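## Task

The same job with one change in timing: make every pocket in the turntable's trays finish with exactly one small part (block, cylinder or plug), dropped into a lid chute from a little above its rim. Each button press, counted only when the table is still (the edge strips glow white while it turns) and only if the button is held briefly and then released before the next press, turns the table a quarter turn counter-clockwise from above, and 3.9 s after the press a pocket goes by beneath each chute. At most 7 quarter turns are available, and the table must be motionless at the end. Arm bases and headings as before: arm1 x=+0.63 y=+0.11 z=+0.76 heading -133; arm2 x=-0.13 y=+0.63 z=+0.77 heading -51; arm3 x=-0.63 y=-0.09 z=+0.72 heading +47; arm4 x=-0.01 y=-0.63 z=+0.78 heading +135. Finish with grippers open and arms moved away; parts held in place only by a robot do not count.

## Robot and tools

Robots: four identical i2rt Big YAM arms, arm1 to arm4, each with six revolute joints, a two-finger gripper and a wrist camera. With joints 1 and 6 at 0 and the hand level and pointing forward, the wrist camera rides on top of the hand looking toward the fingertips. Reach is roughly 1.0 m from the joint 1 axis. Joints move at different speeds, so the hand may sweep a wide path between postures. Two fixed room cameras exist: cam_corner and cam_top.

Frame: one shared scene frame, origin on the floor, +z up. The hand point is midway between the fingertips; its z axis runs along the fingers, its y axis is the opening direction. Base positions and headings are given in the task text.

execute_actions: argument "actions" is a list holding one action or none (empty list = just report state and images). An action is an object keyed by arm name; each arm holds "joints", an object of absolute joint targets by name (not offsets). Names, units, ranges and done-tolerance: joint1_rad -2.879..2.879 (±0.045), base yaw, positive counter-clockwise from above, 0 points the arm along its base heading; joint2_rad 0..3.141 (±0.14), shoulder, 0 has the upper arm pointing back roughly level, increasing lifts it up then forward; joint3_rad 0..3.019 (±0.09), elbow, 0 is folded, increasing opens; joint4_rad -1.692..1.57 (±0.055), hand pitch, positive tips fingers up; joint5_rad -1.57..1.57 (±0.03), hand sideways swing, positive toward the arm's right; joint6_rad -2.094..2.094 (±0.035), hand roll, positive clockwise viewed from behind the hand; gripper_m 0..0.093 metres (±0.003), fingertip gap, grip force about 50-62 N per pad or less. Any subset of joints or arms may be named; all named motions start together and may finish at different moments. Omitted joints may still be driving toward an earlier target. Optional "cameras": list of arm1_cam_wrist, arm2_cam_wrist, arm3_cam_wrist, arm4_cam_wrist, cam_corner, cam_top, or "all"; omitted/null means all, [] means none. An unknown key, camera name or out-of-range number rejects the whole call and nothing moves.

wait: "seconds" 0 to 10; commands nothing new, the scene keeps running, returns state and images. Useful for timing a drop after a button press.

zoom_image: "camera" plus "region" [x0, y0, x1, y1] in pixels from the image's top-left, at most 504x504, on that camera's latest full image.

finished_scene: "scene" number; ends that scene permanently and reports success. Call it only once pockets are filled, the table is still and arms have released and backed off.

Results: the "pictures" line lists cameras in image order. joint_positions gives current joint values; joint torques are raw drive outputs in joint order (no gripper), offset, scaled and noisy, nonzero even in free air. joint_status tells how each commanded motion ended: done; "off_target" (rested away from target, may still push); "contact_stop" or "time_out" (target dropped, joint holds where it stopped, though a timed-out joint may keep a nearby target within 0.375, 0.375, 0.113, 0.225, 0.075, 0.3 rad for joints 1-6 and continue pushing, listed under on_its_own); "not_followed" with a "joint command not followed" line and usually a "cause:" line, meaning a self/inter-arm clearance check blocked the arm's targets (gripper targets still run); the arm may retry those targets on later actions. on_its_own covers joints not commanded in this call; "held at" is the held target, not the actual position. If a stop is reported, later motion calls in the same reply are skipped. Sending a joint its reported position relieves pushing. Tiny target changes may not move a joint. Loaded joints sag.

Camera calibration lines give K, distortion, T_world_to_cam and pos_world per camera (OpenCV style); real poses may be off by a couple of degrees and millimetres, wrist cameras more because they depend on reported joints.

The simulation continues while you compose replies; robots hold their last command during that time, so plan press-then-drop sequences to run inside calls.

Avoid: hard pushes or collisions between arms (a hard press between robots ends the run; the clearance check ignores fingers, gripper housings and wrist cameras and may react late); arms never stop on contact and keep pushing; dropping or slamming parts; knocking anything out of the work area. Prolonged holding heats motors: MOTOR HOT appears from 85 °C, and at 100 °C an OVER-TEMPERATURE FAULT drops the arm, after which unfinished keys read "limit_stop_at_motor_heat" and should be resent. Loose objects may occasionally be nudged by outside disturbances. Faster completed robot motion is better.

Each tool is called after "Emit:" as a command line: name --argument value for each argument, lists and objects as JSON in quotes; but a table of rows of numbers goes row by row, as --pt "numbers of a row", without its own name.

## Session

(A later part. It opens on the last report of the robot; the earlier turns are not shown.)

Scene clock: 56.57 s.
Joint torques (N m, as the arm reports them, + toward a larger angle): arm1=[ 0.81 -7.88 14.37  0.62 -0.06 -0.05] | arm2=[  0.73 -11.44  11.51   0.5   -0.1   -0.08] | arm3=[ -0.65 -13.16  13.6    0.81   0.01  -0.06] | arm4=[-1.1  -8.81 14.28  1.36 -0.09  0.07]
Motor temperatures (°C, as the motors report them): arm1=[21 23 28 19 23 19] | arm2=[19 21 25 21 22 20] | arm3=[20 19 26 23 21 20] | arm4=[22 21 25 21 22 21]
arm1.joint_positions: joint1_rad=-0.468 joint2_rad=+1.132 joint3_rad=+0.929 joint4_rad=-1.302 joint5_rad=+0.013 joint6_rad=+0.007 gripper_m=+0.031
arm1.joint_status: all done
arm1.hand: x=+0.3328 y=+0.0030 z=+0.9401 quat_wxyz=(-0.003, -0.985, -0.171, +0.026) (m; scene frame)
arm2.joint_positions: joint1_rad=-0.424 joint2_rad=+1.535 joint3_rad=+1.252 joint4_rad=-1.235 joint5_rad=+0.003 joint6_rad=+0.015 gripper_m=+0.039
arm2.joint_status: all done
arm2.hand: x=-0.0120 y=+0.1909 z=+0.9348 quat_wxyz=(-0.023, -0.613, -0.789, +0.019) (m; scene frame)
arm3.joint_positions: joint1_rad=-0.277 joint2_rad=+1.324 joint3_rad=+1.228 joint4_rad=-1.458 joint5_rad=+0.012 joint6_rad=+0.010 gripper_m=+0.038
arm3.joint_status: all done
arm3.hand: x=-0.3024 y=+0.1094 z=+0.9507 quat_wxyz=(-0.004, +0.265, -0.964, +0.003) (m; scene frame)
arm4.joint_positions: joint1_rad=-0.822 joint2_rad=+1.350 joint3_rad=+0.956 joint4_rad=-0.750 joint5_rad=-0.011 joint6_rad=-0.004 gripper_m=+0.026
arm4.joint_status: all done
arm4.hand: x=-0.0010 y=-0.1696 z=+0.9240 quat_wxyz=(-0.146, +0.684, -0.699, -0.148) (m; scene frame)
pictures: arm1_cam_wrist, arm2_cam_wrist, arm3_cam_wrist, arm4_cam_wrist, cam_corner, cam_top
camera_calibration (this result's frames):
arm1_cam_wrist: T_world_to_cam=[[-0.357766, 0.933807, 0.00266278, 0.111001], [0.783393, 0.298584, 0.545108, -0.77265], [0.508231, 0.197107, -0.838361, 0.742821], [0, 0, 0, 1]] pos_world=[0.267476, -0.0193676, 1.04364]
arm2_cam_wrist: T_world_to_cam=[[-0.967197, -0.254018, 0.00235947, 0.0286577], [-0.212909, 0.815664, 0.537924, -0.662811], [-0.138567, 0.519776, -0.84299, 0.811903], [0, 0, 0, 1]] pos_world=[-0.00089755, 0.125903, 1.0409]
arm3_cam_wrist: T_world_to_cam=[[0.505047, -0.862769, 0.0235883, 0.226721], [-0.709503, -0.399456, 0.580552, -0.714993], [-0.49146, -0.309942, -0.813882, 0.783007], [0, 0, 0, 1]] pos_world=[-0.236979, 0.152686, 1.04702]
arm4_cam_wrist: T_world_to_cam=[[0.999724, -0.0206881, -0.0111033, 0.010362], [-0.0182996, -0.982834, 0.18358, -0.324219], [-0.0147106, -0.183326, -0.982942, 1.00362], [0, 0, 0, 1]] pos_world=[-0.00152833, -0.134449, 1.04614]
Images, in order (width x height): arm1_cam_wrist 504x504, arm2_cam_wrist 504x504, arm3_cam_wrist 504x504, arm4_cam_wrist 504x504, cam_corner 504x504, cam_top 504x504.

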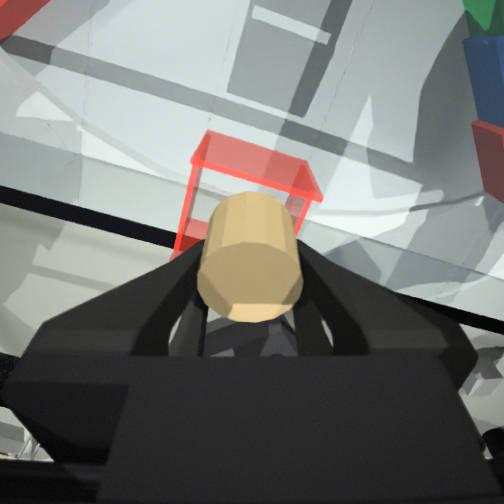

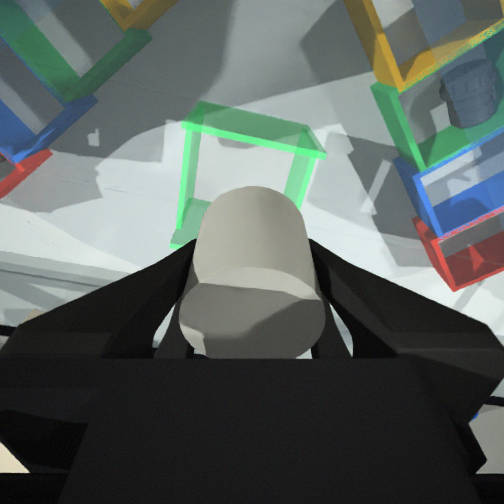

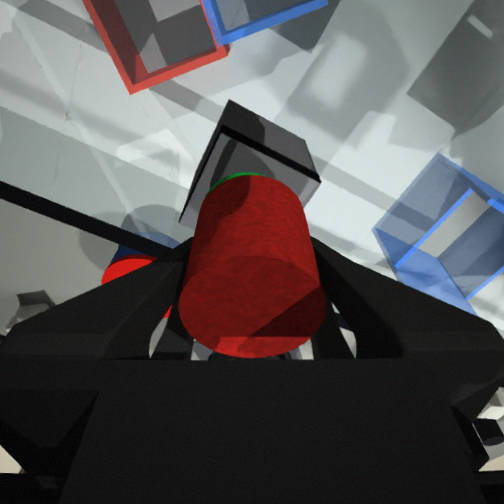

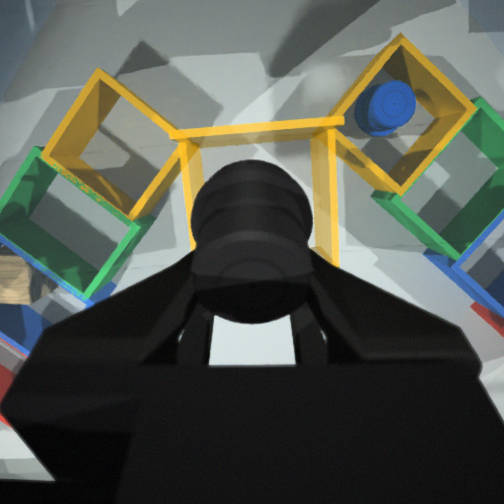

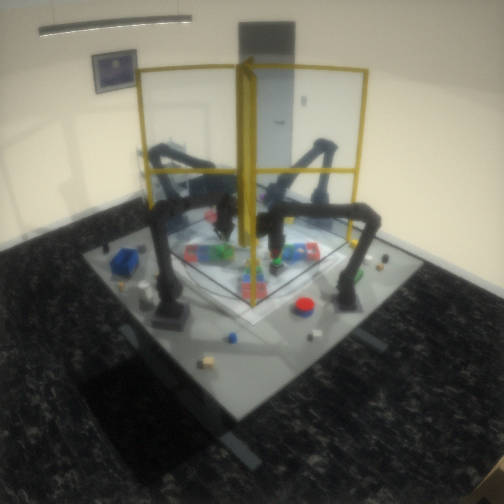

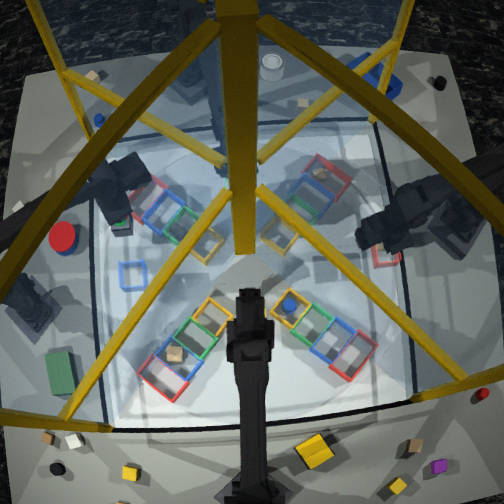

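Emit:
execute_actions --actions '[{"arm3":{"joints":{"joint3_rad":1.10,"joint4_rad":-1.37}},"arm2":{"joints":{"joint4_rad":-1.20}},"arm4":{"joints":{"joint3_rad":1.02}}}]' --cameras '[]'

Emit:
execute_actions --actions '[{"arm3":{"joints":{"joint1_rad":-0.655,"joint2_rad":1.30,"joint3_rad":1.24,"joint4_rad":-1.46}}}]' --cameras '[]'

Emit:
wait --seconds 2.0

Emit:
execute_actions --actions '[{"arm3":{"joints":{"gripper_m":0.08}},"arm4":{"joints":{"gripper_m":0.08}},"arm1":{"joints":{"gripper_m":0.08}},"arm2":{"joints":{"gripper_m":0.08}}}]' --cameras '[]'

Emit:
execute_actions --actions '[{"arm3":{"joints":{"joint2_rad":0.9,"joint3_rad":1.0,"joint4_rad":-1.57}},"arm4":{"joints":{"joint2_rad":0.9,"joint3_rad":0.9,"joint4_rad":-1.57}},"arm1":{"joints":{"joint2_rad":0.9,"joint3_rad":0.9,"joint4_rad":-1.57}},"arm2":{"joints":{"joint2_rad":0.9,"joint3_rad":0.9,"joint4_rad":-1.57}}}]' --cameras '[]'

Emit:
execute_actions --actions '[{"arm1":{"joints":{"joint1_rad":0.81}},"arm2":{"joints":{"joint1_rad":-2.363}},"arm3":{"joints":{"joint1_rad":0.93}},"arm4":{"joints":{"joint1_rad":-2.39}}}]' --cameras '[]'

Emit:
execute_actions --actions '[{"arm1":{"joints":{"joint2_rad":1.825,"joint3_rad":1.295,"joint4_rad":-1.014}},"arm2":{"joints":{"joint2_rad":1.486,"joint3_rad":0.81,"joint4_rad":-0.883}},"arm3":{"joints":{"joint2_rad":1.294,"joint3_rad":0.78,"joint4_rad":-1.047}},"arm4":{"joints":{"joint2_rad":1.611,"joint3_rad":0.92,"joint4_rad":-0.87}}}]'

Scene clock: 60.40 s.
Joint torques (N m, as the arm reports them, + toward a larger angle): arm1=[ 0.86 -7.73 14.36  0.58 -0.05 -0.07] | arm2=[  0.85 -11.38  11.51   0.76  -0.09  -0.07] | arm3=[-0.63 -9.56  6.72  0.66  0.   -0.06] | arm4=[-1.35 -8.72 15.6   1.37 -0.1   0.06]
Motor temperatures (°C, as the motors report them): arm1=[21 23 28 19 23 19] | arm2=[19 21 26 21 22 20] | arm3=[20 19 26 23 21 20] | arm4=[22 21 26 21 22 21]
arm1.joint_positions: joint1_rad=-0.468 joint2_rad=+1.132 joint3_rad=+0.929 joint4_rad=-1.302 joint5_rad=+0.013 joint6_rad=+0.007 gripper_m=+0.031
arm1.joint_status: not commanded
arm1.hand: x=+0.3328 y=+0.0030 z=+0.9401 quat_wxyz=(-0.003, -0.985, -0.171, +0.026) (m; scene frame)
arm2.joint_positions: joint1_rad=-0.424 joint2_rad=+1.535 joint3_rad=+1.252 joint4_rad=-1.212 joint5_rad=+0.003 joint6_rad=+0.015 gripper_m=+0.039
arm2.joint_status: all done
arm2.hand: x=-0.0105 y=+0.1853 z=+0.9352 quat_wxyz=(-0.032, -0.613, -0.789, +0.026) (m; scene frame)
arm3.joint_positions: joint1_rad=-0.277 joint2_rad=+1.290 joint3_rad=+1.144 joint4_rad=-1.372 joint5_rad=+0.012 joint6_rad=+0.010 gripper_m=+0.038
arm3.joint_status: all done
arm3.hand: x=-0.3080 y=+0.1060 z=+0.9315 quat_wxyz=(-0.022, +0.265, -0.964, -0.002) (m; scene frame)
arm4.joint_positions: joint1_rad=-0.822 joint2_rad=+1.350 joint3_rad=+0.962 joint4_rad=-0.750 joint5_rad=-0.011 joint6_rad=-0.004 gripper_m=+0.026
arm4.joint_status: all done
arm4.hand: x=-0.0010 y=-0.1672 z=+0.9269 quat_wxyz=(-0.148, +0.684, -0.699, -0.151) (m; scene frame)
pictures: none
No camera images: the call's "cameras" was empty. Leave "cameras" out to get every camera's image.

Scene clock: 61.43 s.
Joint torques (N m, as the arm reports them, + toward a larger angle): arm1=[ 0.96 -7.61 14.37  0.64 -0.05 -0.06] | arm2=[  0.79 -11.34  11.51   0.77  -0.09  -0.08] | arm3=[  0.08 -10.93  14.61  -0.05   0.02  -0.06] | arm4=[-1.11 -8.84 15.47  1.41 -0.1   0.04]
Motor temperatures (°C, as the motors report them): arm1=[21 23 28 19 23 19] | arm2=[19 21 26 21 22 20] | arm3=[20 19 26 23 21 20] | arm4=[22 21 26 21 22 21]
arm1.joint_positions: joint1_rad=-0.468 joint2_rad=+1.132 joint3_rad=+0.929 joint4_rad=-1.302 joint5_rad=+0.013 joint6_rad=+0.007 gripper_m=+0.031
arm1.joint_status: not commanded
arm1.hand: x=+0.3328 y=+0.0030 z=+0.9401 quat_wxyz=(-0.003, -0.985, -0.171, +0.026) (m; scene frame)
arm2.joint_positions: joint1_rad=-0.424 joint2_rad=+1.535 joint3_rad=+1.252 joint4_rad=-1.212 joint5_rad=+0.003 joint6_rad=+0.015 gripper_m=+0.039
arm2.joint_status: not commanded
arm2.hand: x=-0.0105 y=+0.1853 z=+0.9352 quat_wxyz=(-0.032, -0.613, -0.789, +0.026) (m; scene frame)
arm3.joint_positions: joint1_rad=-0.658 joint2_rad=+1.288 joint3_rad=+1.199 joint4_rad=-1.446 joint5_rad=+0.012 joint6_rad=+0.010 gripper_m=+0.038
arm3.joint_status: all done
arm3.hand: x=-0.2617 y=-0.0271 z=+0.9527 quat_wxyz=(-0.014, +0.078, -0.997, +0.005) (m; scene frame)
arm4.joint_positions: joint1_rad=-0.822 joint2_rad=+1.350 joint3_rad=+0.962 joint4_rad=-0.750 joint5_rad=-0.011 joint6_rad=-0.004 gripper_m=+0.026
arm4.joint_status: not commanded
arm4.hand: x=-0.0010 y=-0.1672 z=+0.9269 quat_wxyz=(-0.148, +0.684, -0.699, -0.151) (m; scene frame)
pictures: none
No camera images: the call's "cameras" was empty. Leave "cameras" out to get every camera's image.

Scene clock: 63.43 s.
Joint torques (N m, as the arm reports them, + toward a larger angle): arm1=[ 0.81 -7.53 14.42  0.64 -0.05 -0.08] | arm2=[  0.74 -11.34  11.48   0.77  -0.09  -0.08] | arm3=[  0.13 -11.24  14.52  -0.03   0.01  -0.06] | arm4=[-1.04 -9.13 15.46  1.38 -0.11  0.06]
Motor temperatures (°C, as the motors report them): arm1=[21 23 28 19 23 19] | arm2=[19 21 26 21 22 20] | arm3=[20 19 27 23 21 20] | arm4=[22 21 26 21 22 21]
arm1.joint_positions: joint1_rad=-0.468 joint2_rad=+1.132 joint3_rad=+0.929 joint4_rad=-1.302 joint5_rad=+0.013 joint6_rad=+0.007 gripper_m=+0.031
arm1.joint_status: not commanded
arm1.hand: x=+0.3328 y=+0.0030 z=+0.9401 quat_wxyz=(-0.003, -0.985, -0.171, +0.026) (m; scene frame)
arm2.joint_positions: joint1_rad=-0.424 joint2_rad=+1.535 joint3_rad=+1.252 joint4_rad=-1.212 joint5_rad=+0.003 joint6_rad=+0.015 gripper_m=+0.039
arm2.joint_status: not commanded
arm2.hand: x=-0.0105 y=+0.1853 z=+0.9352 quat_wxyz=(-0.032, -0.613, -0.789, +0.026) (m; scene frame)
arm3.joint_positions: joint1_rad=-0.658 joint2_rad=+1.288 joint3_rad=+1.199 joint4_rad=-1.446 joint5_rad=+0.012 joint6_rad=+0.010 gripper_m=+0.038
arm3.joint_status: all done
arm3.hand: x=-0.2617 y=-0.0271 z=+0.9527 quat_wxyz=(-0.014, +0.078, -0.997, +0.005) (m; scene frame)
arm4.joint_positions: joint1_rad=-0.822 joint2_rad=+1.350 joint3_rad=+0.962 joint4_rad=-0.750 joint5_rad=-0.011 joint6_rad=-0.004 gripper_m=+0.026
arm4.joint_status: not commanded
arm4.hand: x=-0.0010 y=-0.1672 z=+0.9269 quat_wxyz=(-0.148, +0.684, -0.699, -0.151) (m; scene frame)
wait: 2.00 s; at rest by 0.27 s
pictures: arm1_cam_wrist, arm2_cam_wrist, arm3_cam_wrist, arm4_cam_wrist, cam_corner, cam_top
camera_calibration (this result's frames):
arm1_cam_wrist: T_world_to_cam=[[-0.357766, 0.933807, 0.00266278, 0.111001], [0.783393, 0.298584, 0.545108, -0.77265], [0.508231, 0.197107, -0.838361, 0.742821], [0, 0, 0, 1]] pos_world=[0.267476, -0.0193676, 1.04364]
arm2_cam_wrist: T_world_to_cam=[[-0.967216, -0.253945, 0.00217479, 0.0288604], [-0.216156, 0.82772, 0.517838, -0.641624], [-0.133303, 0.500391, -0.855476, 0.830692], [0, 0, 0, 1]] pos_world=[-0.0000429965, 0.122743, 1.04283]
arm3_cam_wrist: T_world_to_cam=[[0.147778, -0.988652, 0.0269825, -0.0117608], [-0.818559, -0.106951, 0.564379, -0.746988], [-0.555089, -0.10549, -0.825075, 0.761849], [0, 0, 0, 1]] pos_world=[-0.186822, -0.0111509, 1.05048]
arm4_cam_wrist: T_world_to_cam=[[0.999726, -0.0206156, -0.0110578, 0.010348], [-0.0183314, -0.984004, 0.177202, -0.316667], [-0.014534, -0.17695, -0.984112, 1.0091], [0, 0, 0, 1]] pos_world=[-0.00148375, -0.132827, 1.0493]
Images, in order (width x height): arm1_cam_wrist 504x504, arm2_cam_wrist 504x504, arm3_cam_wrist 504x504, arm4_cam_wrist 504x504, cam_corner 504x504, cam_top 504x504.

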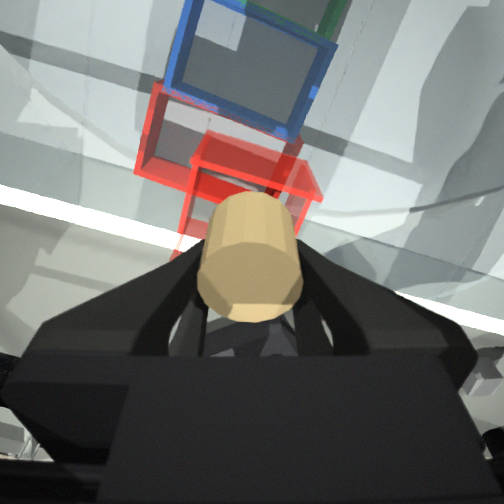

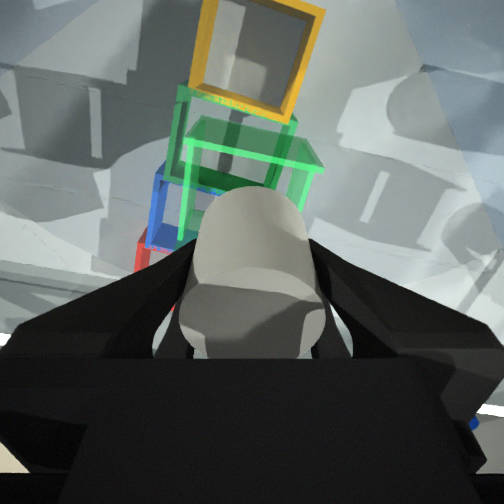

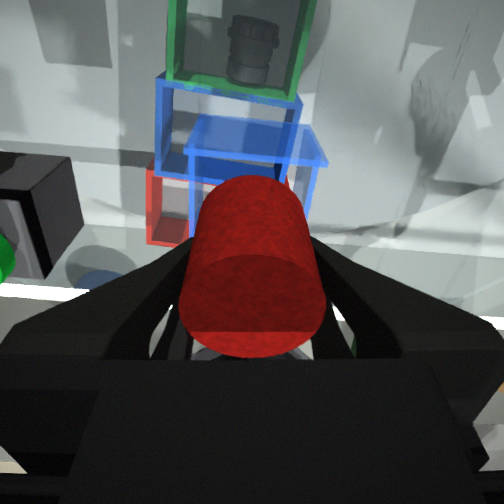

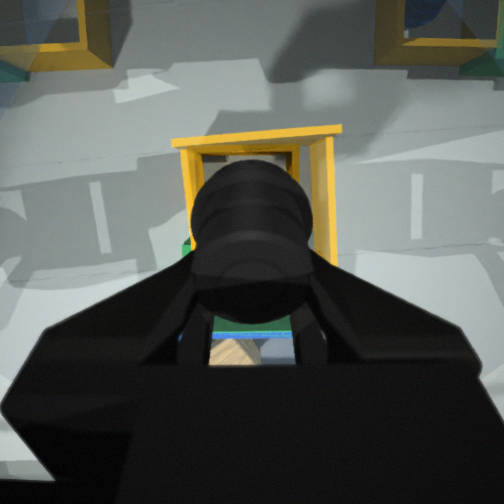

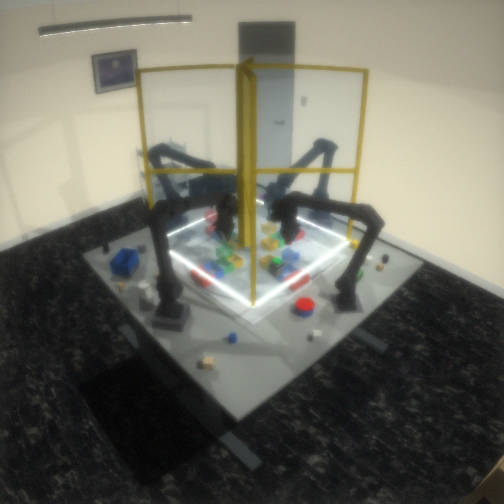

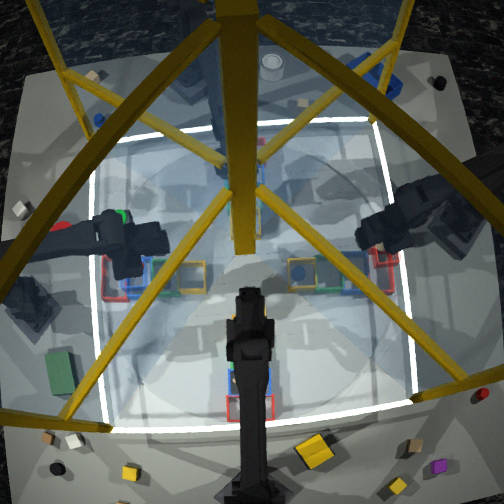

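Scene clock: 64.10 s.
Joint torques (N m, as the arm reports them, + toward a larger angle): arm1=[ 0.61 -7.54 14.44  0.68 -0.06 -0.05] | arm2=[  0.77 -11.33  11.51   0.79  -0.09  -0.08] | arm3=[  0.18 -11.11  14.52  -0.02   0.01  -0.05] | arm4=[-1.25 -8.95 15.41  1.33 -0.12  0.08]
Motor temperatures (°C, as the motors report them): arm1=[21 23 28 19 23 19] | arm2=[19 21 26 21 22 20] | arm3=[20 19 27 23 21 20] | arm4=[22 21 26 21 22 21]
arm1.joint_positions: joint1_rad=-0.468 joint2_rad=+1.132 joint3_rad=+0.929 joint4_rad=-1.302 joint5_rad=+0.013 joint6_rad=+0.007 gripper_m=+0.080
arm1.joint_status: all done
arm1.hand: x=+0.3328 y=+0.0030 z=+0.9401 quat_wxyz=(-0.003, -0.985, -0.171, +0.026) (m; scene frame)
arm2.joint_positions: joint1_rad=-0.424 joint2_rad=+1.535 joint3_rad=+1.252 joint4_rad=-1.212 joint5_rad=+0.003 joint6_rad=+0.015 gripper_m=+0.080
arm2.joint_status: all done
arm2.hand: x=-0.0105 y=+0.1853 z=+0.9352 quat_wxyz=(-0.032, -0.613, -0.789, +0.026) (m; scene frame)
arm3.joint_positions: joint1_rad=-0.658 joint2_rad=+1.288 joint3_rad=+1.199 joint4_rad=-1.446 joint5_rad=+0.012 joint6_rad=+0.010 gripper_m=+0.080
arm3.joint_status: all done
arm3.hand: x=-0.2617 y=-0.0271 z=+0.9527 quat_wxyz=(-0.014, +0.078, -0.997, +0.005) (m; scene frame)
arm4.joint_positions: joint1_rad=-0.822 joint2_rad=+1.350 joint3_rad=+0.962 joint4_rad=-0.750 joint5_rad=-0.011 joint6_rad=-0.004 gripper_m=+0.080
arm4.joint_status: all done
arm4.hand: x=-0.0010 y=-0.1672 z=+0.9269 quat_wxyz=(-0.148, +0.684, -0.699, -0.151) (m; scene frame)
pictures: none
No camera images: the call's "cameras" was empty. Leave "cameras" out to get every camera's image.

Scene clock: 65.53 s.
Joint torques (N m, as the arm reports them, + toward a larger angle): arm1=[ 0.85 -1.98 10.47 -0.17 -0.06 -0.06] | arm2=[ 0.79 -0.56  8.86  0.02 -0.09 -0.08] | arm3=[ 0.14 -3.88 10.35  0.29  0.   -0.06] | arm4=[-1.33 -0.4  10.26 -0.12 -0.11  0.07]
Motor temperatures (°C, as the motors report them): arm1=[21 23 28 19 23 19] | arm2=[19 21 26 21 22 20] | arm3=[20 19 27 23 21 20] | arm4=[22 21 26 21 22 21]
arm1.joint_positions: joint1_rad=-0.468 joint2_rad=+0.892 joint3_rad=+0.898 joint4_rad=-1.561 joint5_rad=+0.013 joint6_rad=+0.007 gripper_m=+0.080
arm1.joint_status: all done
arm1.hand: x=+0.4165 y=+0.0342 z=+0.9858 quat_wxyz=(+0.001, -0.985, -0.171, +0.001) (m; scene frame)
arm2.joint_positions: joint1_rad=-0.424 joint2_rad=+0.893 joint3_rad=+0.900 joint4_rad=-1.564 joint5_rad=+0.003 joint6_rad=+0.015 gripper_m=+0.080
arm2.joint_status: all done
arm2.hand: x=-0.0732 y=+0.4163 z=+0.9989 quat_wxyz=(-0.007, -0.614, -0.790, +0.007) (m; scene frame)
arm3.joint_positions: joint1_rad=-0.658 joint2_rad=+0.885 joint3_rad=+1.008 joint4_rad=-1.559 joint5_rad=+0.012 joint6_rad=+0.010 gripper_m=+0.080
arm3.joint_status: all done
arm3.hand: x=-0.3837 y=-0.0475 z=+0.9900 quat_wxyz=(-0.062, +0.078, -0.995, +0.001) (m; scene frame)
arm4.joint_positions: joint1_rad=-0.822 joint2_rad=+0.888 joint3_rad=+0.905 joint4_rad=-1.561 joint5_rad=-0.011 joint6_rad=-0.004 gripper_m=+0.080
arm4.joint_status: all done
arm4.hand: x=-0.0075 y=-0.4044 z=+1.0094 quat_wxyz=(-0.003, +0.699, -0.715, -0.011) (m; scene frame)
pictures: none
No camera images: the call's "cameras" was empty. Leave "cameras" out to get every camera's image.

Scene clock: 67.50 s.
Joint torques (N m, as the arm reports them, + toward a larger angle): arm1=[ 1.3  -1.53 10.44 -0.02 -0.05 -0.06] | arm2=[-0.54 -0.93  8.8   0.   -0.13 -0.08] | arm3=[ 0.65 -3.97 10.37  0.29  0.01 -0.07] | arm4=[-1.48 -0.74 10.26 -0.25 -0.12  0.08]
Motor temperatures (°C, as the motors report them): arm1=[21 23 28 19 23 19] | arm2=[19 21 26 21 22 20] | arm3=[20 19 27 23 21 20] | arm4=[22 21 26 21 22 21]
arm1.joint_positions: joint1_rad=+0.808 joint2_rad=+0.894 joint3_rad=+0.898 joint4_rad=-1.561 joint5_rad=+0.013 joint6_rad=+0.007 gripper_m=+0.080
arm1.joint_status: all done
arm1.hand: x=+0.6364 y=-0.1142 z=+0.9897 quat_wxyz=(-0.008, -0.689, -0.725, +0.006) (m; scene frame)
arm2.joint_positions: joint1_rad=-2.353 joint2_rad=+0.896 joint3_rad=+0.900 joint4_rad=-1.564 joint5_rad=+0.004 joint6_rad=+0.015 gripper_m=+0.080
arm2.joint_status: all done
arm2.hand: x=-0.3520 y=+0.6534 z=+0.9963 quat_wxyz=(-0.001, -0.999, +0.054, +0.004) (m; scene frame)
arm3.joint_positions: joint1_rad=+0.922 joint2_rad=+0.889 joint3_rad=+1.008 joint4_rad=-1.559 joint5_rad=+0.011 joint6_rad=+0.010 gripper_m=+0.080
arm3.joint_status: all done
arm3.hand: x=-0.6682 y=+0.1579 z=+0.9914 quat_wxyz=(-0.042, +0.761, -0.645, -0.049) (m; scene frame)
arm4.joint_positions: joint1_rad=-2.388 joint2_rad=+0.889 joint3_rad=+0.905 joint4_rad=-1.561 joint5_rad=-0.011 joint6_rad=-0.004 gripper_m=+0.080
arm4.joint_status: all done
arm4.hand: x=+0.2117 y=-0.6323 z=+1.0109 quat_wxyz=(-0.013, -0.010, -1.000, -0.002) (m; scene frame)
pictures: none
No camera images: the call's "cameras" was empty. Leave "cameras" out to get every camera's image.

Scene clock: 69.00 s.
Joint torques (N m, as the arm reports them, + toward a larger angle): arm1=[  1.49 -19.29  10.41   0.44  -0.06  -0.08] | arm2=[-0.46 -7.63  7.04  0.59 -0.14 -0.07] | arm3=[  0.74 -10.24   9.67   1.07   0.02  -0.06] | arm4=[-1.57 -8.66  9.37  0.37 -0.09  0.03]
Motor temperatures (°C, as the motors report them): arm1=[21 23 28 19 23 19] | arm2=[19 21 25 21 22 20] | arm3=[20 19 26 23 21 20] | arm4=[22 21 26 21 22 21]
arm1.joint_positions: joint1_rad=+0.808 joint2_rad=+1.846 joint3_rad=+1.276 joint4_rad=-1.025 joint5_rad=+0.013 joint6_rad=+0.007 gripper_m=+0.080
arm1.joint_status: all done
arm1.hand: x=+0.6557 y=-0.3980 z=+0.7923 quat_wxyz=(+0.005, -0.689, -0.725, -0.007) (m; scene frame)
arm2.joint_positions: joint1_rad=-2.353 joint2_rad=+1.490 joint3_rad=+0.809 joint4_rad=-0.894 joint5_rad=+0.004 joint6_rad=+0.015 gripper_m=+0.080
arm2.joint_status: all done
arm2.hand: x=-0.4828 y=+0.6645 z=+0.7985 quat_wxyz=(-0.001, -0.999, +0.054, -0.004) (m; scene frame)
arm3.joint_positions: joint1_rad=+0.922 joint2_rad=+1.295 joint3_rad=+0.776 joint4_rad=-1.062 joint5_rad=+0.011 joint6_rad=+0.010 gripper_m=+0.080
arm3.joint_status: all done
arm3.hand: x=-0.6816 y=+0.2225 z=+0.8007 quat_wxyz=(+0.003, +0.763, -0.646, +0.004) (m; scene frame)
arm4.joint_positions: joint1_rad=-2.388 joint2_rad=+1.600 joint3_rad=+0.905 joint4_rad=-0.880 joint5_rad=-0.011 joint6_rad=-0.004 gripper_m=+0.080
arm4.joint_status: all done
arm4.hand: x=+0.3808 y=-0.6378 z=+0.7998 quat_wxyz=(+0.002, -0.010, -1.000, -0.002) (m; scene frame)
pictures: arm1_cam_wrist, arm2_cam_wrist, arm3_cam_wrist, arm4_cam_wrist, cam_corner, cam_top
camera_calibration (this result's frames):
arm1_cam_wrist: T_world_to_cam=[[-0.997367, -0.0724346, -0.00343268, 0.625136], [-0.059924, 0.7966, 0.60153, -0.118933], [-0.0408371, 0.600152, -0.798843, 1.02297], [0, 0, 0, 1]] pos_world=[0.658138, -0.473911, 0.890877]
arm2_cam_wrist: T_world_to_cam=[[0.10109, 0.994876, -0.00125818, -0.617282], [0.801479, -0.0806897, 0.592555, -0.0342144], [0.589417, -0.06091, -0.805529, 1.09305], [0, 0, 0, 1]] pos_world=[-0.55444, 0.677936, 0.899982]
arm3_cam_wrist: T_world_to_cam=[[0.98724, 0.158331, 0.0169559, 0.626183], [0.117356, -0.795421, 0.594586, -0.211248], [0.107629, -0.58501, -0.803853, 0.97113], [0, 0, 0, 1]] pos_world=[-0.697923, 0.300945, 0.895634]
arm4_cam_wrist: T_world_to_cam=[[-0.0218172, -0.999745, -0.00586926, -0.622043], [-0.821273, 0.014574, 0.570349, -0.122036], [-0.570118, 0.0172637, -0.821382, 1.01161], [0, 0, 0, 1]] pos_world=[0.462944, -0.63757, 0.896874]
Images, in order (width x height): arm1_cam_wrist 504x504, arm2_cam_wrist 504x504, arm3_cam_wrist 504x504, arm4_cam_wrist 504x504, cam_corner 504x504, cam_top 504x504.

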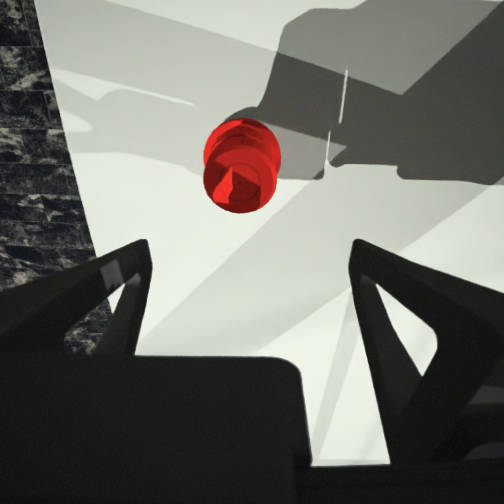

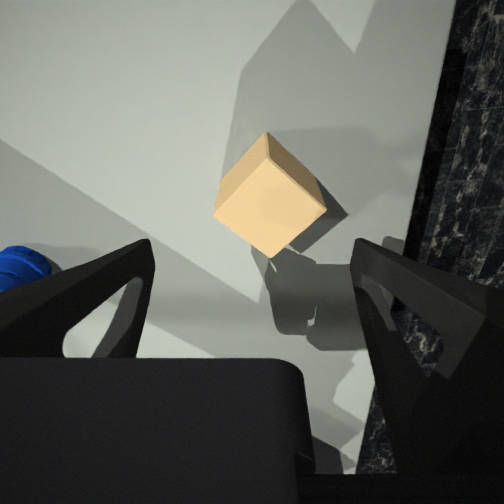

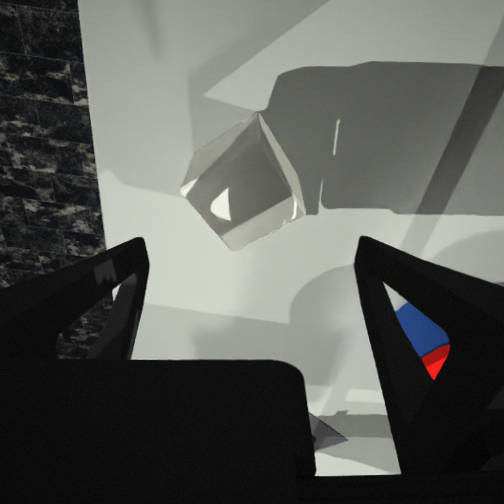

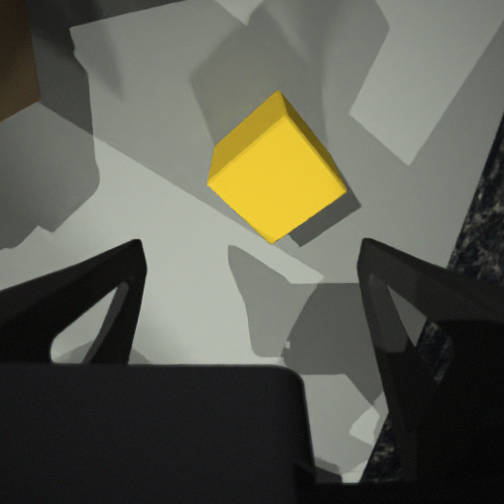

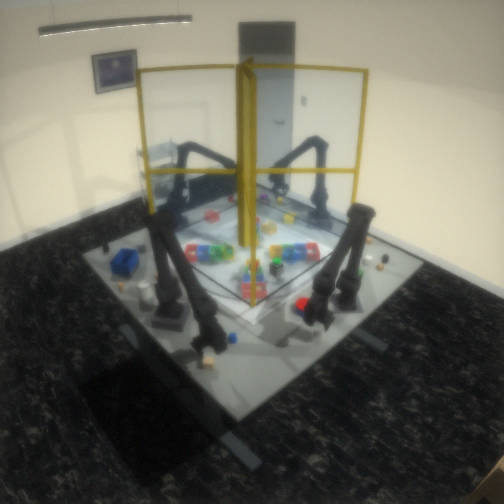

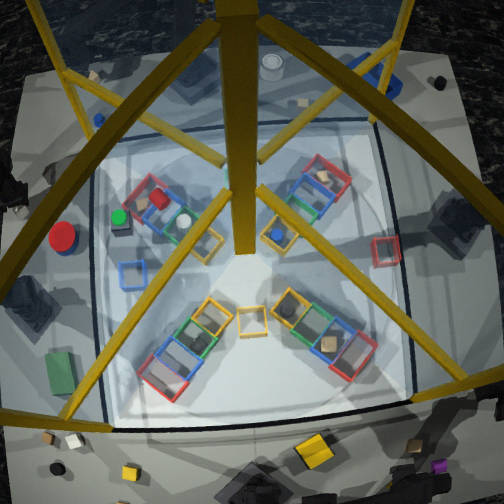

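Emit:
execute_actions --actions '[{"arm1":{"joints":{"joint1_rad":0.82}},"arm2":{"joints":{"joint1_rad":-2.395,"joint6_rad":0.78}},"arm3":{"joints":{"joint1_rad":0.95,"joint6_rad":-0.55}},"arm4":{"joints":{"joint1_rad":-2.43,"joint6_rad":-0.72}}}]' --cameras '[]'

Emit:
execute_actions --actions '[{"arm1":{"joints":{"joint2_rad":1.95,"joint3_rad":1.285,"joint4_rad":-0.879}},"arm2":{"joints":{"joint2_rad":1.641,"joint3_rad":0.72,"joint4_rad":-0.644}},"arm3":{"joints":{"joint2_rad":1.414,"joint3_rad":0.685,"joint4_rad":-0.835}},"arm4":{"joints":{"joint2_rad":1.753,"joint3_rad":0.895,"joint4_rad":-0.70}}}]' --cameras '[]'

Emit:
execute_actions --actions '[{"arm3":{"joints":{"gripper_m":0.0}},"arm4":{"joints":{"gripper_m":0.0}},"arm1":{"joints":{"gripper_m":0.0}},"arm2":{"joints":{"gripper_m":0.0}}}]' --cameras '[]'

Emit:
execute_actions --actions '[{"arm3":{"joints":{"joint2_rad":0.9,"joint3_rad":1.0,"joint4_rad":-1.57,"joint6_rad":0.12}},"arm4":{"joints":{"joint2_rad":0.9,"joint3_rad":0.9,"joint4_rad":-1.57,"joint6_rad":0}},"arm1":{"joints":{"joint2_rad":0.9,"joint3_rad":0.9,"joint4_rad":-1.57}},"arm2":{"joints":{"joint2_rad":0.9,"joint3_rad":0.9,"joint4_rad":-1.57,"joint6_rad":0.25}}}]' --cameras '[]'

Emit:
execute_actions --actions '[{"arm1":{"joints":{"joint1_rad":-0.47}},"arm2":{"joints":{"joint1_rad":-0.415}},"arm3":{"joints":{"joint1_rad":-0.285}},"arm4":{"joints":{"joint1_rad":-0.83,"joint2_rad":1.1,"joint3_rad":1.03,"joint4_rad":-0.74}}}]' --cameras '[]'

Emit:
execute_actions --actions '[{"arm1":{"joints":{"joint2_rad":1.12,"joint3_rad":0.975,"joint4_rad":-1.29}},"arm2":{"joints":{"joint2_rad":1.52,"joint3_rad":1.29,"joint4_rad":-1.22}},"arm3":{"joints":{"joint2_rad":1.32,"joint3_rad":1.26,"joint4_rad":-1.45}},"arm4":{"joints":{"joint2_rad":1.341}}}]'

Scene clock: 74.03 s.
Joint torques (N m, as the arm reports them, + toward a larger angle): arm1=[  1.8  -19.31  10.36   0.48  -0.06  -0.06] | arm2=[-0.48 -8.02  7.05  0.55 -0.07  0.04] | arm3=[  0.9  -10.35   9.68   1.06  -0.03  -0.08] | arm4=[-1.07 -8.4   9.38  0.48 -0.18 -0.07]
Motor temperatures (°C, as the motors report them): arm1=[21 23 28 19 23 19] | arm2=[19 20 25 21 22 20] | arm3=[20 19 26 23 21 20] | arm4=[22 21 26 21 22 21]
arm1.joint_positions: joint1_rad=+0.813 joint2_rad=+1.846 joint3_rad=+1.276 joint4_rad=-1.025 joint5_rad=+0.013 joint6_rad=+0.007 gripper_m=+0.080
arm1.joint_status: all done
arm1.hand: x=+0.6582 y=-0.3978 z=+0.7924 quat_wxyz=(+0.005, -0.687, -0.726, -0.007) (m; scene frame)
arm2.joint_positions: joint1_rad=-2.386 joint2_rad=+1.490 joint3_rad=+0.809 joint4_rad=-0.894 joint5_rad=+0.004 joint6_rad=+0.765 gripper_m=+0.080
arm2.joint_status: all done
arm2.hand: x=-0.4816 y=+0.6758 z=+0.7985 quat_wxyz=(+0.000, -0.903, +0.431, -0.004) (m; scene frame)
arm3.joint_positions: joint1_rad=+0.939 joint2_rad=+1.295 joint3_rad=+0.776 joint4_rad=-1.062 joint5_rad=+0.011 joint6_rad=-0.537 gripper_m=+0.080
arm3.joint_status: all done
arm3.hand: x=-0.6867 y=+0.2216 z=+0.8008 quat_wxyz=(+0.004, +0.913, -0.408, +0.003) (m; scene frame)
arm4.joint_positions: joint1_rad=-2.431 joint2_rad=+1.600 joint3_rad=+0.905 joint4_rad=-0.880 joint5_rad=-0.011 joint6_rad=-0.709 gripper_m=+0.080
arm4.joint_status: all done
arm4.hand: x=+0.3801 y=-0.6544 z=+0.7999 quat_wxyz=(+0.001, +0.316, -0.949, -0.002) (m; scene frame)
pictures: none
No camera images: the call's "cameras" was empty. Leave "cameras" out to get every camera's image.

Scene clock: 75.00 s.
Joint torques (N m, as the arm reports them, + toward a larger angle): arm1=[  1.79 -19.87   8.62   0.51  -0.07  -0.05] | arm2=[-0.29 -7.69  5.86  0.55 -0.01  0.06] | arm3=[  0.88 -11.12   8.28   1.02  -0.03  -0.09] | arm4=[ -1.14 -10.38   6.5    0.59  -0.16  -0.03]
Motor temperatures (°C, as the motors report them): arm1=[21 23 28 19 23 19] | arm2=[19 20 25 21 22 20] | arm3=[20 19 26 23 21 20] | arm4=[22 21 26 21 22 21]
arm1.joint_positions: joint1_rad=+0.813 joint2_rad=+1.963 joint3_rad=+1.276 joint4_rad=-0.889 joint5_rad=+0.013 joint6_rad=+0.007 gripper_m=+0.080
arm1.joint_status: all done
arm1.hand: x=+0.6602 y=-0.4156 z=+0.7344 quat_wxyz=(-0.001, -0.687, -0.726, -0.001) (m; scene frame)
arm2.joint_positions: joint1_rad=-2.389 joint2_rad=+1.634 joint3_rad=+0.716 joint4_rad=-0.655 joint5_rad=+0.003 joint6_rad=+0.766 gripper_m=+0.080
arm2.joint_status: all done
arm2.hand: x=-0.4715 y=+0.6749 z=+0.7262 quat_wxyz=(-0.001, -0.902, +0.433, -0.003) (m; scene frame)
arm3.joint_positions: joint1_rad=+0.939 joint2_rad=+1.415 joint3_rad=+0.682 joint4_rad=-0.850 joint5_rad=+0.011 joint6_rad=-0.537 gripper_m=+0.080
arm3.joint_status: all done
arm3.hand: x=-0.6869 y=+0.2192 z=+0.7364 quat_wxyz=(+0.005, +0.913, -0.408, +0.004) (m; scene frame)
arm4.joint_positions: joint1_rad=-2.431 joint2_rad=+1.748 joint3_rad=+0.899 joint4_rad=-0.711 joint5_rad=-0.011 joint6_rad=-0.710 gripper_m=+0.080
arm4.joint_status: all done
arm4.hand: x=+0.3971 y=-0.6560 z=+0.7420 quat_wxyz=(-0.006, +0.316, -0.949, +0.001) (m; scene frame)
pictures: none
No camera images: the call's "cameras" was empty. Leave "cameras" out to get every camera's image.

Scene clock: 75.67 s.
Joint torques (N m, as the arm reports them, + toward a larger angle): arm1=[  1.99 -19.85   9.04   0.48  -0.09  -0.06] | arm2=[-0.29 -7.46  5.95  0.55 -0.02  0.06] | arm3=[  0.88 -11.08   8.26   1.02  -0.06  -0.08] | arm4=[ -1.01 -10.44   6.51   0.52  -0.17  -0.05]
Motor temperatures (°C, as the motors report them): arm1=[21 23 28 19 23 19] | arm2=[19 20 25 21 22 20] | arm3=[20 19 26 23 21 20] | arm4=[22 21 26 21 22 21]
arm1.joint_positions: joint1_rad=+0.813 joint2_rad=+1.963 joint3_rad=+1.276 joint4_rad=-0.889 joint5_rad=+0.013 joint6_rad=+0.007 gripper_m=+0.032
arm1.joint_status: gripper_m off_target (ended at +0.032, target +0.000)
arm1.hand: x=+0.6601 y=-0.4156 z=+0.7344 quat_wxyz=(-0.001, -0.687, -0.726, +0.000) (m; scene frame)
arm2.joint_positions: joint1_rad=-2.389 joint2_rad=+1.634 joint3_rad=+0.716 joint4_rad=-0.654 joint5_rad=+0.003 joint6_rad=+0.766 gripper_m=+0.040
arm2.joint_status: gripper_m off_target (ended at +0.040, target +0.000)
arm2.hand: x=-0.4717 y=+0.6750 z=+0.7262 quat_wxyz=(-0.001, -0.901, +0.433, -0.003) (m; scene frame)
arm3.joint_positions: joint1_rad=+0.939 joint2_rad=+1.415 joint3_rad=+0.682 joint4_rad=-0.849 joint5_rad=+0.012 joint6_rad=-0.538 gripper_m=+0.039
arm3.joint_status: gripper_m off_target (ended at +0.039, target +0.000)
arm3.hand: x=-0.6868 y=+0.2195 z=+0.7364 quat_wxyz=(+0.004, +0.913, -0.408, +0.004) (m; scene frame)
arm4.joint_positions: joint1_rad=-2.431 joint2_rad=+1.748 joint3_rad=+0.899 joint4_rad=-0.710 joint5_rad=-0.010 joint6_rad=-0.710 gripper_m=+0.039
arm4.joint_status: gripper_m off_target (ended at +0.039, target +0.000)
arm4.hand: x=+0.3973 y=-0.6560 z=+0.7420 quat_wxyz=(-0.006, +0.317, -0.949, +0.001) (m; scene frame)
pictures: none
No camera images: the call's "cameras" was empty. Leave "cameras" out to get every camera's image.

Scene clock: 77.37 s.
Joint torques (N m, as the arm reports them, + toward a larger angle): arm1=[ 1.38 -2.69 10.29 -0.06 -0.08 -0.05] | arm2=[-0.27 -1.25 10.28 -0.15 -0.06 -0.22] | arm3=[ 0.82 -4.16 11.96  0.12  0.    0.21] | arm4=[-0.9  -1.76 10.63 -0.16 -0.1   0.15]
Motor temperatures (°C, as the motors report them): arm1=[21 23 28 19 23 19] | arm2=[19 20 25 21 22 20] | arm3=[20 19 26 23 21 20] | arm4=[22 21 26 21 22 21]
arm1.joint_positions: joint1_rad=+0.813 joint2_rad=+0.901 joint3_rad=+0.900 joint4_rad=-1.563 joint5_rad=+0.013 joint6_rad=+0.007 gripper_m=+0.032
arm1.joint_status: all done
arm1.hand: x=+0.6375 y=-0.1148 z=+0.9891 quat_wxyz=(-0.006, -0.687, -0.726, +0.004) (m; scene frame)
arm2.joint_positions: joint1_rad=-2.389 joint2_rad=+0.898 joint3_rad=+0.879 joint4_rad=-1.561 joint5_rad=+0.003 joint6_rad=+0.265 gripper_m=+0.040
arm2.joint_status: all done
arm2.hand: x=-0.3467 y=+0.6603 z=+0.9876 quat_wxyz=(-0.001, -0.981, +0.196, -0.007) (m; scene frame)
arm3.joint_positions: joint1_rad=+0.939 joint2_rad=+0.891 joint3_rad=+0.990 joint4_rad=-1.556 joint5_rad=+0.012 joint6_rad=+0.107 gripper_m=+0.039
arm3.joint_status: all done
arm3.hand: x=-0.6717 y=+0.1547 z=+0.9839 quat_wxyz=(-0.035, +0.735, -0.676, -0.045) (m; scene frame)
arm4.joint_positions: joint1_rad=-2.431 joint2_rad=+0.900 joint3_rad=+0.899 joint4_rad=-1.561 joint5_rad=-0.011 joint6_rad=-0.011 gripper_m=+0.039
arm4.joint_status: all done
arm4.hand: x=+0.2108 y=-0.6418 z=+1.0062 quat_wxyz=(-0.005, -0.027, -1.000, -0.002) (m; scene frame)
pictures: none
No camera images: the call's "cameras" was empty. Leave "cameras" out to get every camera's image.

Scene clock: 79.33 s.
Joint torques (N m, as the arm reports them, + toward a larger angle): arm1=[ 0.8  -2.62 10.18 -0.07 -0.07 -0.08] | arm2=[ 0.75 -1.04 10.35 -0.13 -0.06 -0.2 ] | arm3=[-0.72 -4.37 11.94  0.13  0.01  0.18] | arm4=[-1.38 -5.86 16.18  1.89 -0.12  0.17]
Motor temperatures (°C, as the motors report them): arm1=[21 23 28 19 23 19] | arm2=[19 20 25 21 22 20] | arm3=[20 19 26 23 21 20] | arm4=[22 21 26 21 22 21]
arm1.joint_positions: joint1_rad=-0.468 joint2_rad=+0.901 joint3_rad=+0.900 joint4_rad=-1.563 joint5_rad=+0.013 joint6_rad=+0.007 gripper_m=+0.032
arm1.joint_status: all done
arm1.hand: x=+0.4157 y=+0.0340 z=+0.9847 quat_wxyz=(+0.002, -0.985, -0.172, -0.003) (m; scene frame)
arm2.joint_positions: joint1_rad=-0.424 joint2_rad=+0.898 joint3_rad=+0.879 joint4_rad=-1.561 joint5_rad=+0.003 joint6_rad=+0.263 gripper_m=+0.040
arm2.joint_status: all done
arm2.hand: x=-0.0741 y=+0.4204 z=+0.9898 quat_wxyz=(+0.002, -0.707, -0.708, +0.000) (m; scene frame)
arm3.joint_positions: joint1_rad=-0.277 joint2_rad=+0.891 joint3_rad=+0.990 joint4_rad=-1.556 joint5_rad=+0.012 joint6_rad=+0.108 gripper_m=+0.039
arm3.joint_status: all done
arm3.hand: x=-0.4173 y=+0.0392 z=+0.9816 quat_wxyz=(-0.051, +0.217, -0.975, -0.013) (m; scene frame)
arm4.joint_positions: joint1_rad=-0.826 joint2_rad=+1.104 joint3_rad=+0.978 joint4_rad=-0.754 joint5_rad=-0.011 joint6_rad=-0.009 gripper_m=+0.039
arm4.joint_status: all done
arm4.hand: x=+0.0007 y=-0.1805 z=+1.0415 quat_wxyz=(-0.238, +0.660, -0.673, -0.236) (m; scene frame)
pictures: none
No camera images: the call's "cameras" was empty. Leave "cameras" out to get every camera's image.

Scene clock: 80.77 s.
Joint torques (N m, as the arm reports them, + toward a larger angle): arm1=[ 0.95 -7.98 14.85  0.67 -0.08 -0.06] | arm2=[  0.78 -11.6   11.56   0.51  -0.06  -0.2 ] | arm3=[ -0.67 -13.7   13.93   0.8    0.     0.17] | arm4=[-2.07 -9.31 14.51  1.26 -0.13  0.17]
Motor temperatures (°C, as the motors report them): arm1=[21 23 28 19 23 19] | arm2=[19 20 25 21 22 20] | arm3=[20 19 26 23 21 20] | arm4=[22 21 26 21 22 21]
arm1.joint_positions: joint1_rad=-0.468 joint2_rad=+1.134 joint3_rad=+0.925 joint4_rad=-1.302 joint5_rad=+0.013 joint6_rad=+0.007 gripper_m=+0.032
arm1.joint_status: all done
arm1.hand: x=+0.3340 y=+0.0034 z=+0.9380 quat_wxyz=(-0.003, -0.985, -0.171, +0.023) (m; scene frame)
arm2.joint_positions: joint1_rad=-0.424 joint2_rad=+1.535 joint3_rad=+1.251 joint4_rad=-1.226 joint5_rad=+0.003 joint6_rad=+0.263 gripper_m=+0.040
arm2.joint_status: all done
arm2.hand: x=-0.0113 y=+0.1890 z=+0.9345 quat_wxyz=(-0.029, -0.706, -0.707, +0.018) (m; scene frame)
arm3.joint_positions: joint1_rad=-0.277 joint2_rad=+1.328 joint3_rad=+1.224 joint4_rad=-1.457 joint5_rad=+0.012 joint6_rad=+0.108 gripper_m=+0.039
arm3.joint_status: all done
arm3.hand: x=-0.3027 y=+0.1091 z=+0.9484 quat_wxyz=(-0.002, +0.218, -0.976, +0.004) (m; scene frame)
arm4.joint_positions: joint1_rad=-0.826 joint2_rad=+1.351 joint3_rad=+0.985 joint4_rad=-0.750 joint5_rad=-0.011 joint6_rad=-0.009 gripper_m=+0.039
arm4.joint_status: all done
arm4.hand: x=+0.0014 y=-0.1590 z=+0.9370 quat_wxyz=(-0.157, +0.682, -0.697, -0.157) (m; scene frame)
pictures: arm1_cam_wrist, arm2_cam_wrist, arm3_cam_wrist, arm4_cam_wrist, cam_corner, cam_top
camera_calibration (this result's frames):
arm1_cam_wrist: T_world_to_cam=[[-0.358193, 0.933644, 0.00259885, 0.11125], [0.780323, 0.297841, 0.549897, -0.776092], [0.512634, 0.198997, -0.835228, 0.735966], [0, 0, 0, 1]] pos_world=[0.268171, -0.0191707, 1.04118]
arm2_cam_wrist: T_world_to_cam=[[-0.999848, -0.00942019, -0.014702, -0.00173113], [-0.0158008, 0.846463, 0.532212, -0.65915], [0.00743115, 0.532363, -0.846483, 0.815292], [0, 0, 0, 1]] pos_world=[-0.0182046, 0.123899, 1.04091]
arm3_cam_wrist: T_world_to_cam=[[0.418641, -0.907837, 0.0239028, 0.20518], [-0.742565, -0.327037, 0.584504, -0.735556], [-0.522817, -0.262446, -0.811039, 0.763481], [0, 0, 0, 1]] pos_world=[-0.232933, 0.146089, 1.04424]
arm4_cam_wrist: T_world_to_cam=[[0.999752, -0.0204779, -0.00871951, 0.00608199], [-0.0188756, -0.987678, 0.155357, -0.290482], [-0.0117935, -0.155154, -0.98782, 1.0275], [0, 0, 0, 1]] pos_world=[0.000554243, -0.127357, 1.06016]
Images, in order (width x height): arm1_cam_wrist 504x504, arm2_cam_wrist 504x504, arm3_cam_wrist 504x504, arm4_cam_wrist 504x504, cam_corner 504x504, cam_top 504x504.

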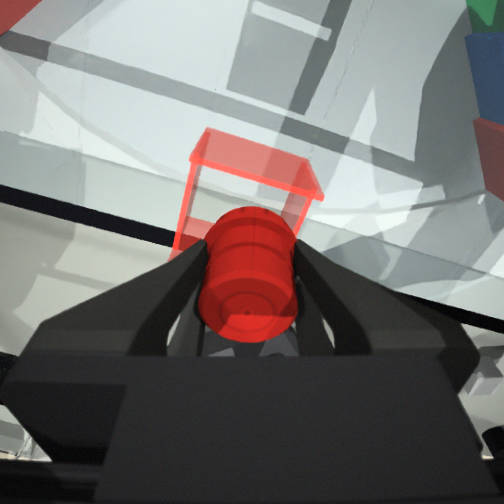

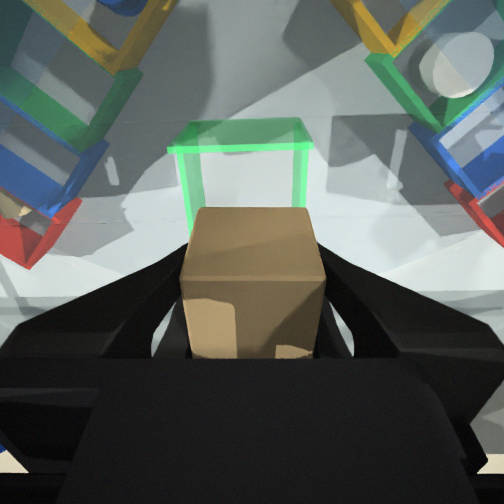

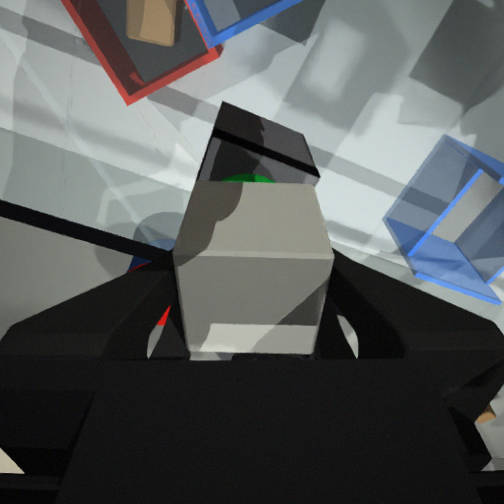

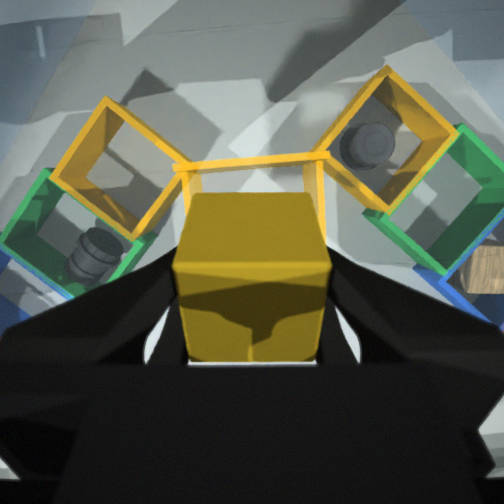

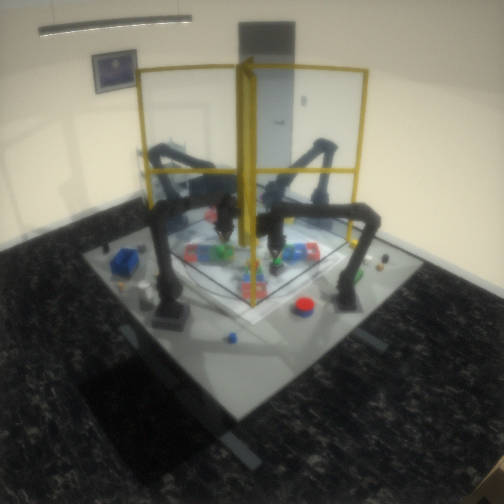

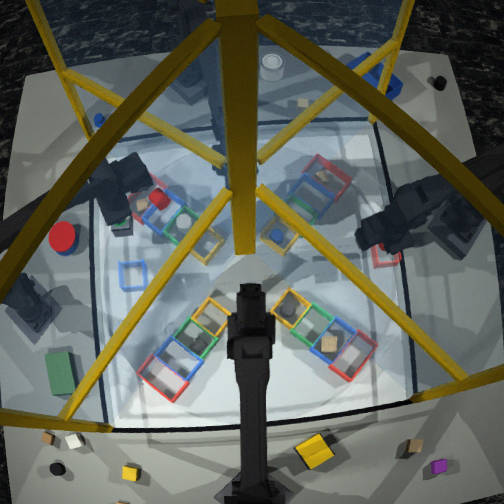

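Emit:
execute_actions --actions '[{"arm3":{"joints":{"joint1_rad":-0.652,"joint2_rad":1.30,"joint3_rad":1.17,"joint4_rad":-1.40}},"arm2":{"joints":{"joint4_rad":-1.17,"joint1_rad":-0.40,"joint6_rad":0.2}},"arm1":{"joints":{"joint4_rad":-1.26}},"arm4":{"joints":{"joint4_rad":-0.70}}}]' --cameras '["arm2_cam_wrist","arm3_cam_wrist"]'

Scene clock: 82.40 s.
Joint torques (N m, as the arm reports them, + toward a larger angle): arm1=[ 0.69 -7.97 14.82  0.64 -0.06 -0.04] | arm2=[  1.08 -11.58  11.61   0.84  -0.07  -0.22] | arm3=[  0.13 -13.44  10.58   1.08  -0.01   0.17] | arm4=[-1.24 -9.31 14.55  1.6  -0.1   0.15]
Motor temperatures (°C, as the motors report them): arm1=[21 23 28 19 23 19] | arm2=[19 20 26 21 22 20] | arm3=[20 19 26 23 21 20] | arm4=[22 22 26 21 22 21]
arm1.joint_positions: joint1_rad=-0.468 joint2_rad=+1.134 joint3_rad=+0.925 joint4_rad=-1.273 joint5_rad=+0.013 joint6_rad=+0.007 gripper_m=+0.032
arm1.joint_status: all done
arm1.hand: x=+0.3272 y=+0.0010 z=+0.9384 quat_wxyz=(-0.006, -0.985, -0.171, +0.037) (m; scene frame)
arm2.joint_positions: joint1_rad=-0.413 joint2_rad=+1.535 joint3_rad=+1.251 joint4_rad=-1.182 joint5_rad=+0.003 joint6_rad=+0.215 gripper_m=+0.040
arm2.joint_status: all done
arm2.hand: x=-0.0033 y=+0.1800 z=+0.9355 quat_wxyz=(-0.047, -0.684, -0.727, +0.029) (m; scene frame)
arm3.joint_positions: joint1_rad=-0.657 joint2_rad=+1.311 joint3_rad=+1.171 joint4_rad=-1.414 joint5_rad=+0.012 joint6_rad=+0.109 gripper_m=+0.039
arm3.joint_status: all done
arm3.hand: x=-0.2600 y=-0.0263 z=+0.9340 quat_wxyz=(-0.005, +0.029, -1.000, +0.006) (m; scene frame)
arm4.joint_positions: joint1_rad=-0.826 joint2_rad=+1.351 joint3_rad=+0.985 joint4_rad=-0.715 joint5_rad=-0.011 joint6_rad=-0.009 gripper_m=+0.039
arm4.joint_status: all done
arm4.hand: x=+0.0017 y=-0.1512 z=+0.9409 quat_wxyz=(-0.169, +0.679, -0.694, -0.169) (m; scene frame)
pictures: arm2_cam_wrist, arm3_cam_wrist
camera_calibration (this result's frames):
arm2_cam_wrist: T_world_to_cam=[[-0.997352, -0.0697865, -0.0204418, 0.0224247], [-0.0707466, 0.866153, 0.494746, -0.620638], [-0.0168208, 0.494882, -0.868797, 0.84835], [0, 0, 0, 1]] pos_world=[-0.00727269, 0.1193, 1.04456]
arm3_cam_wrist: T_world_to_cam=[[0.0515458, -0.998309, 0.0268731, -0.0359002], [-0.814862, -0.0264866, 0.57905, -0.745573], [-0.577359, -0.0517455, -0.814849, 0.733527], [0, 0, 0, 1]] pos_world=[-0.18218, -0.0176306, 1.0304]
Images, in order (width x height): arm2_cam_wrist 504x504, arm3_cam_wrist 504x504.

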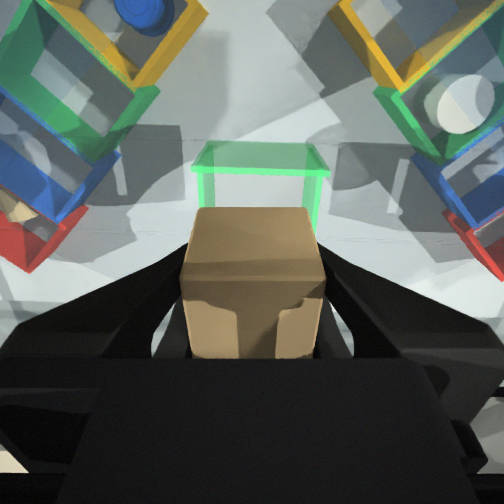

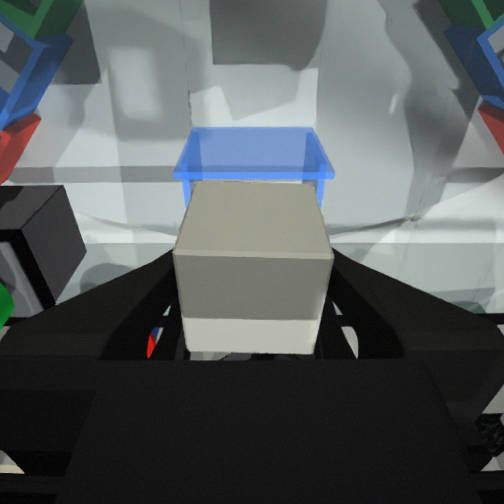

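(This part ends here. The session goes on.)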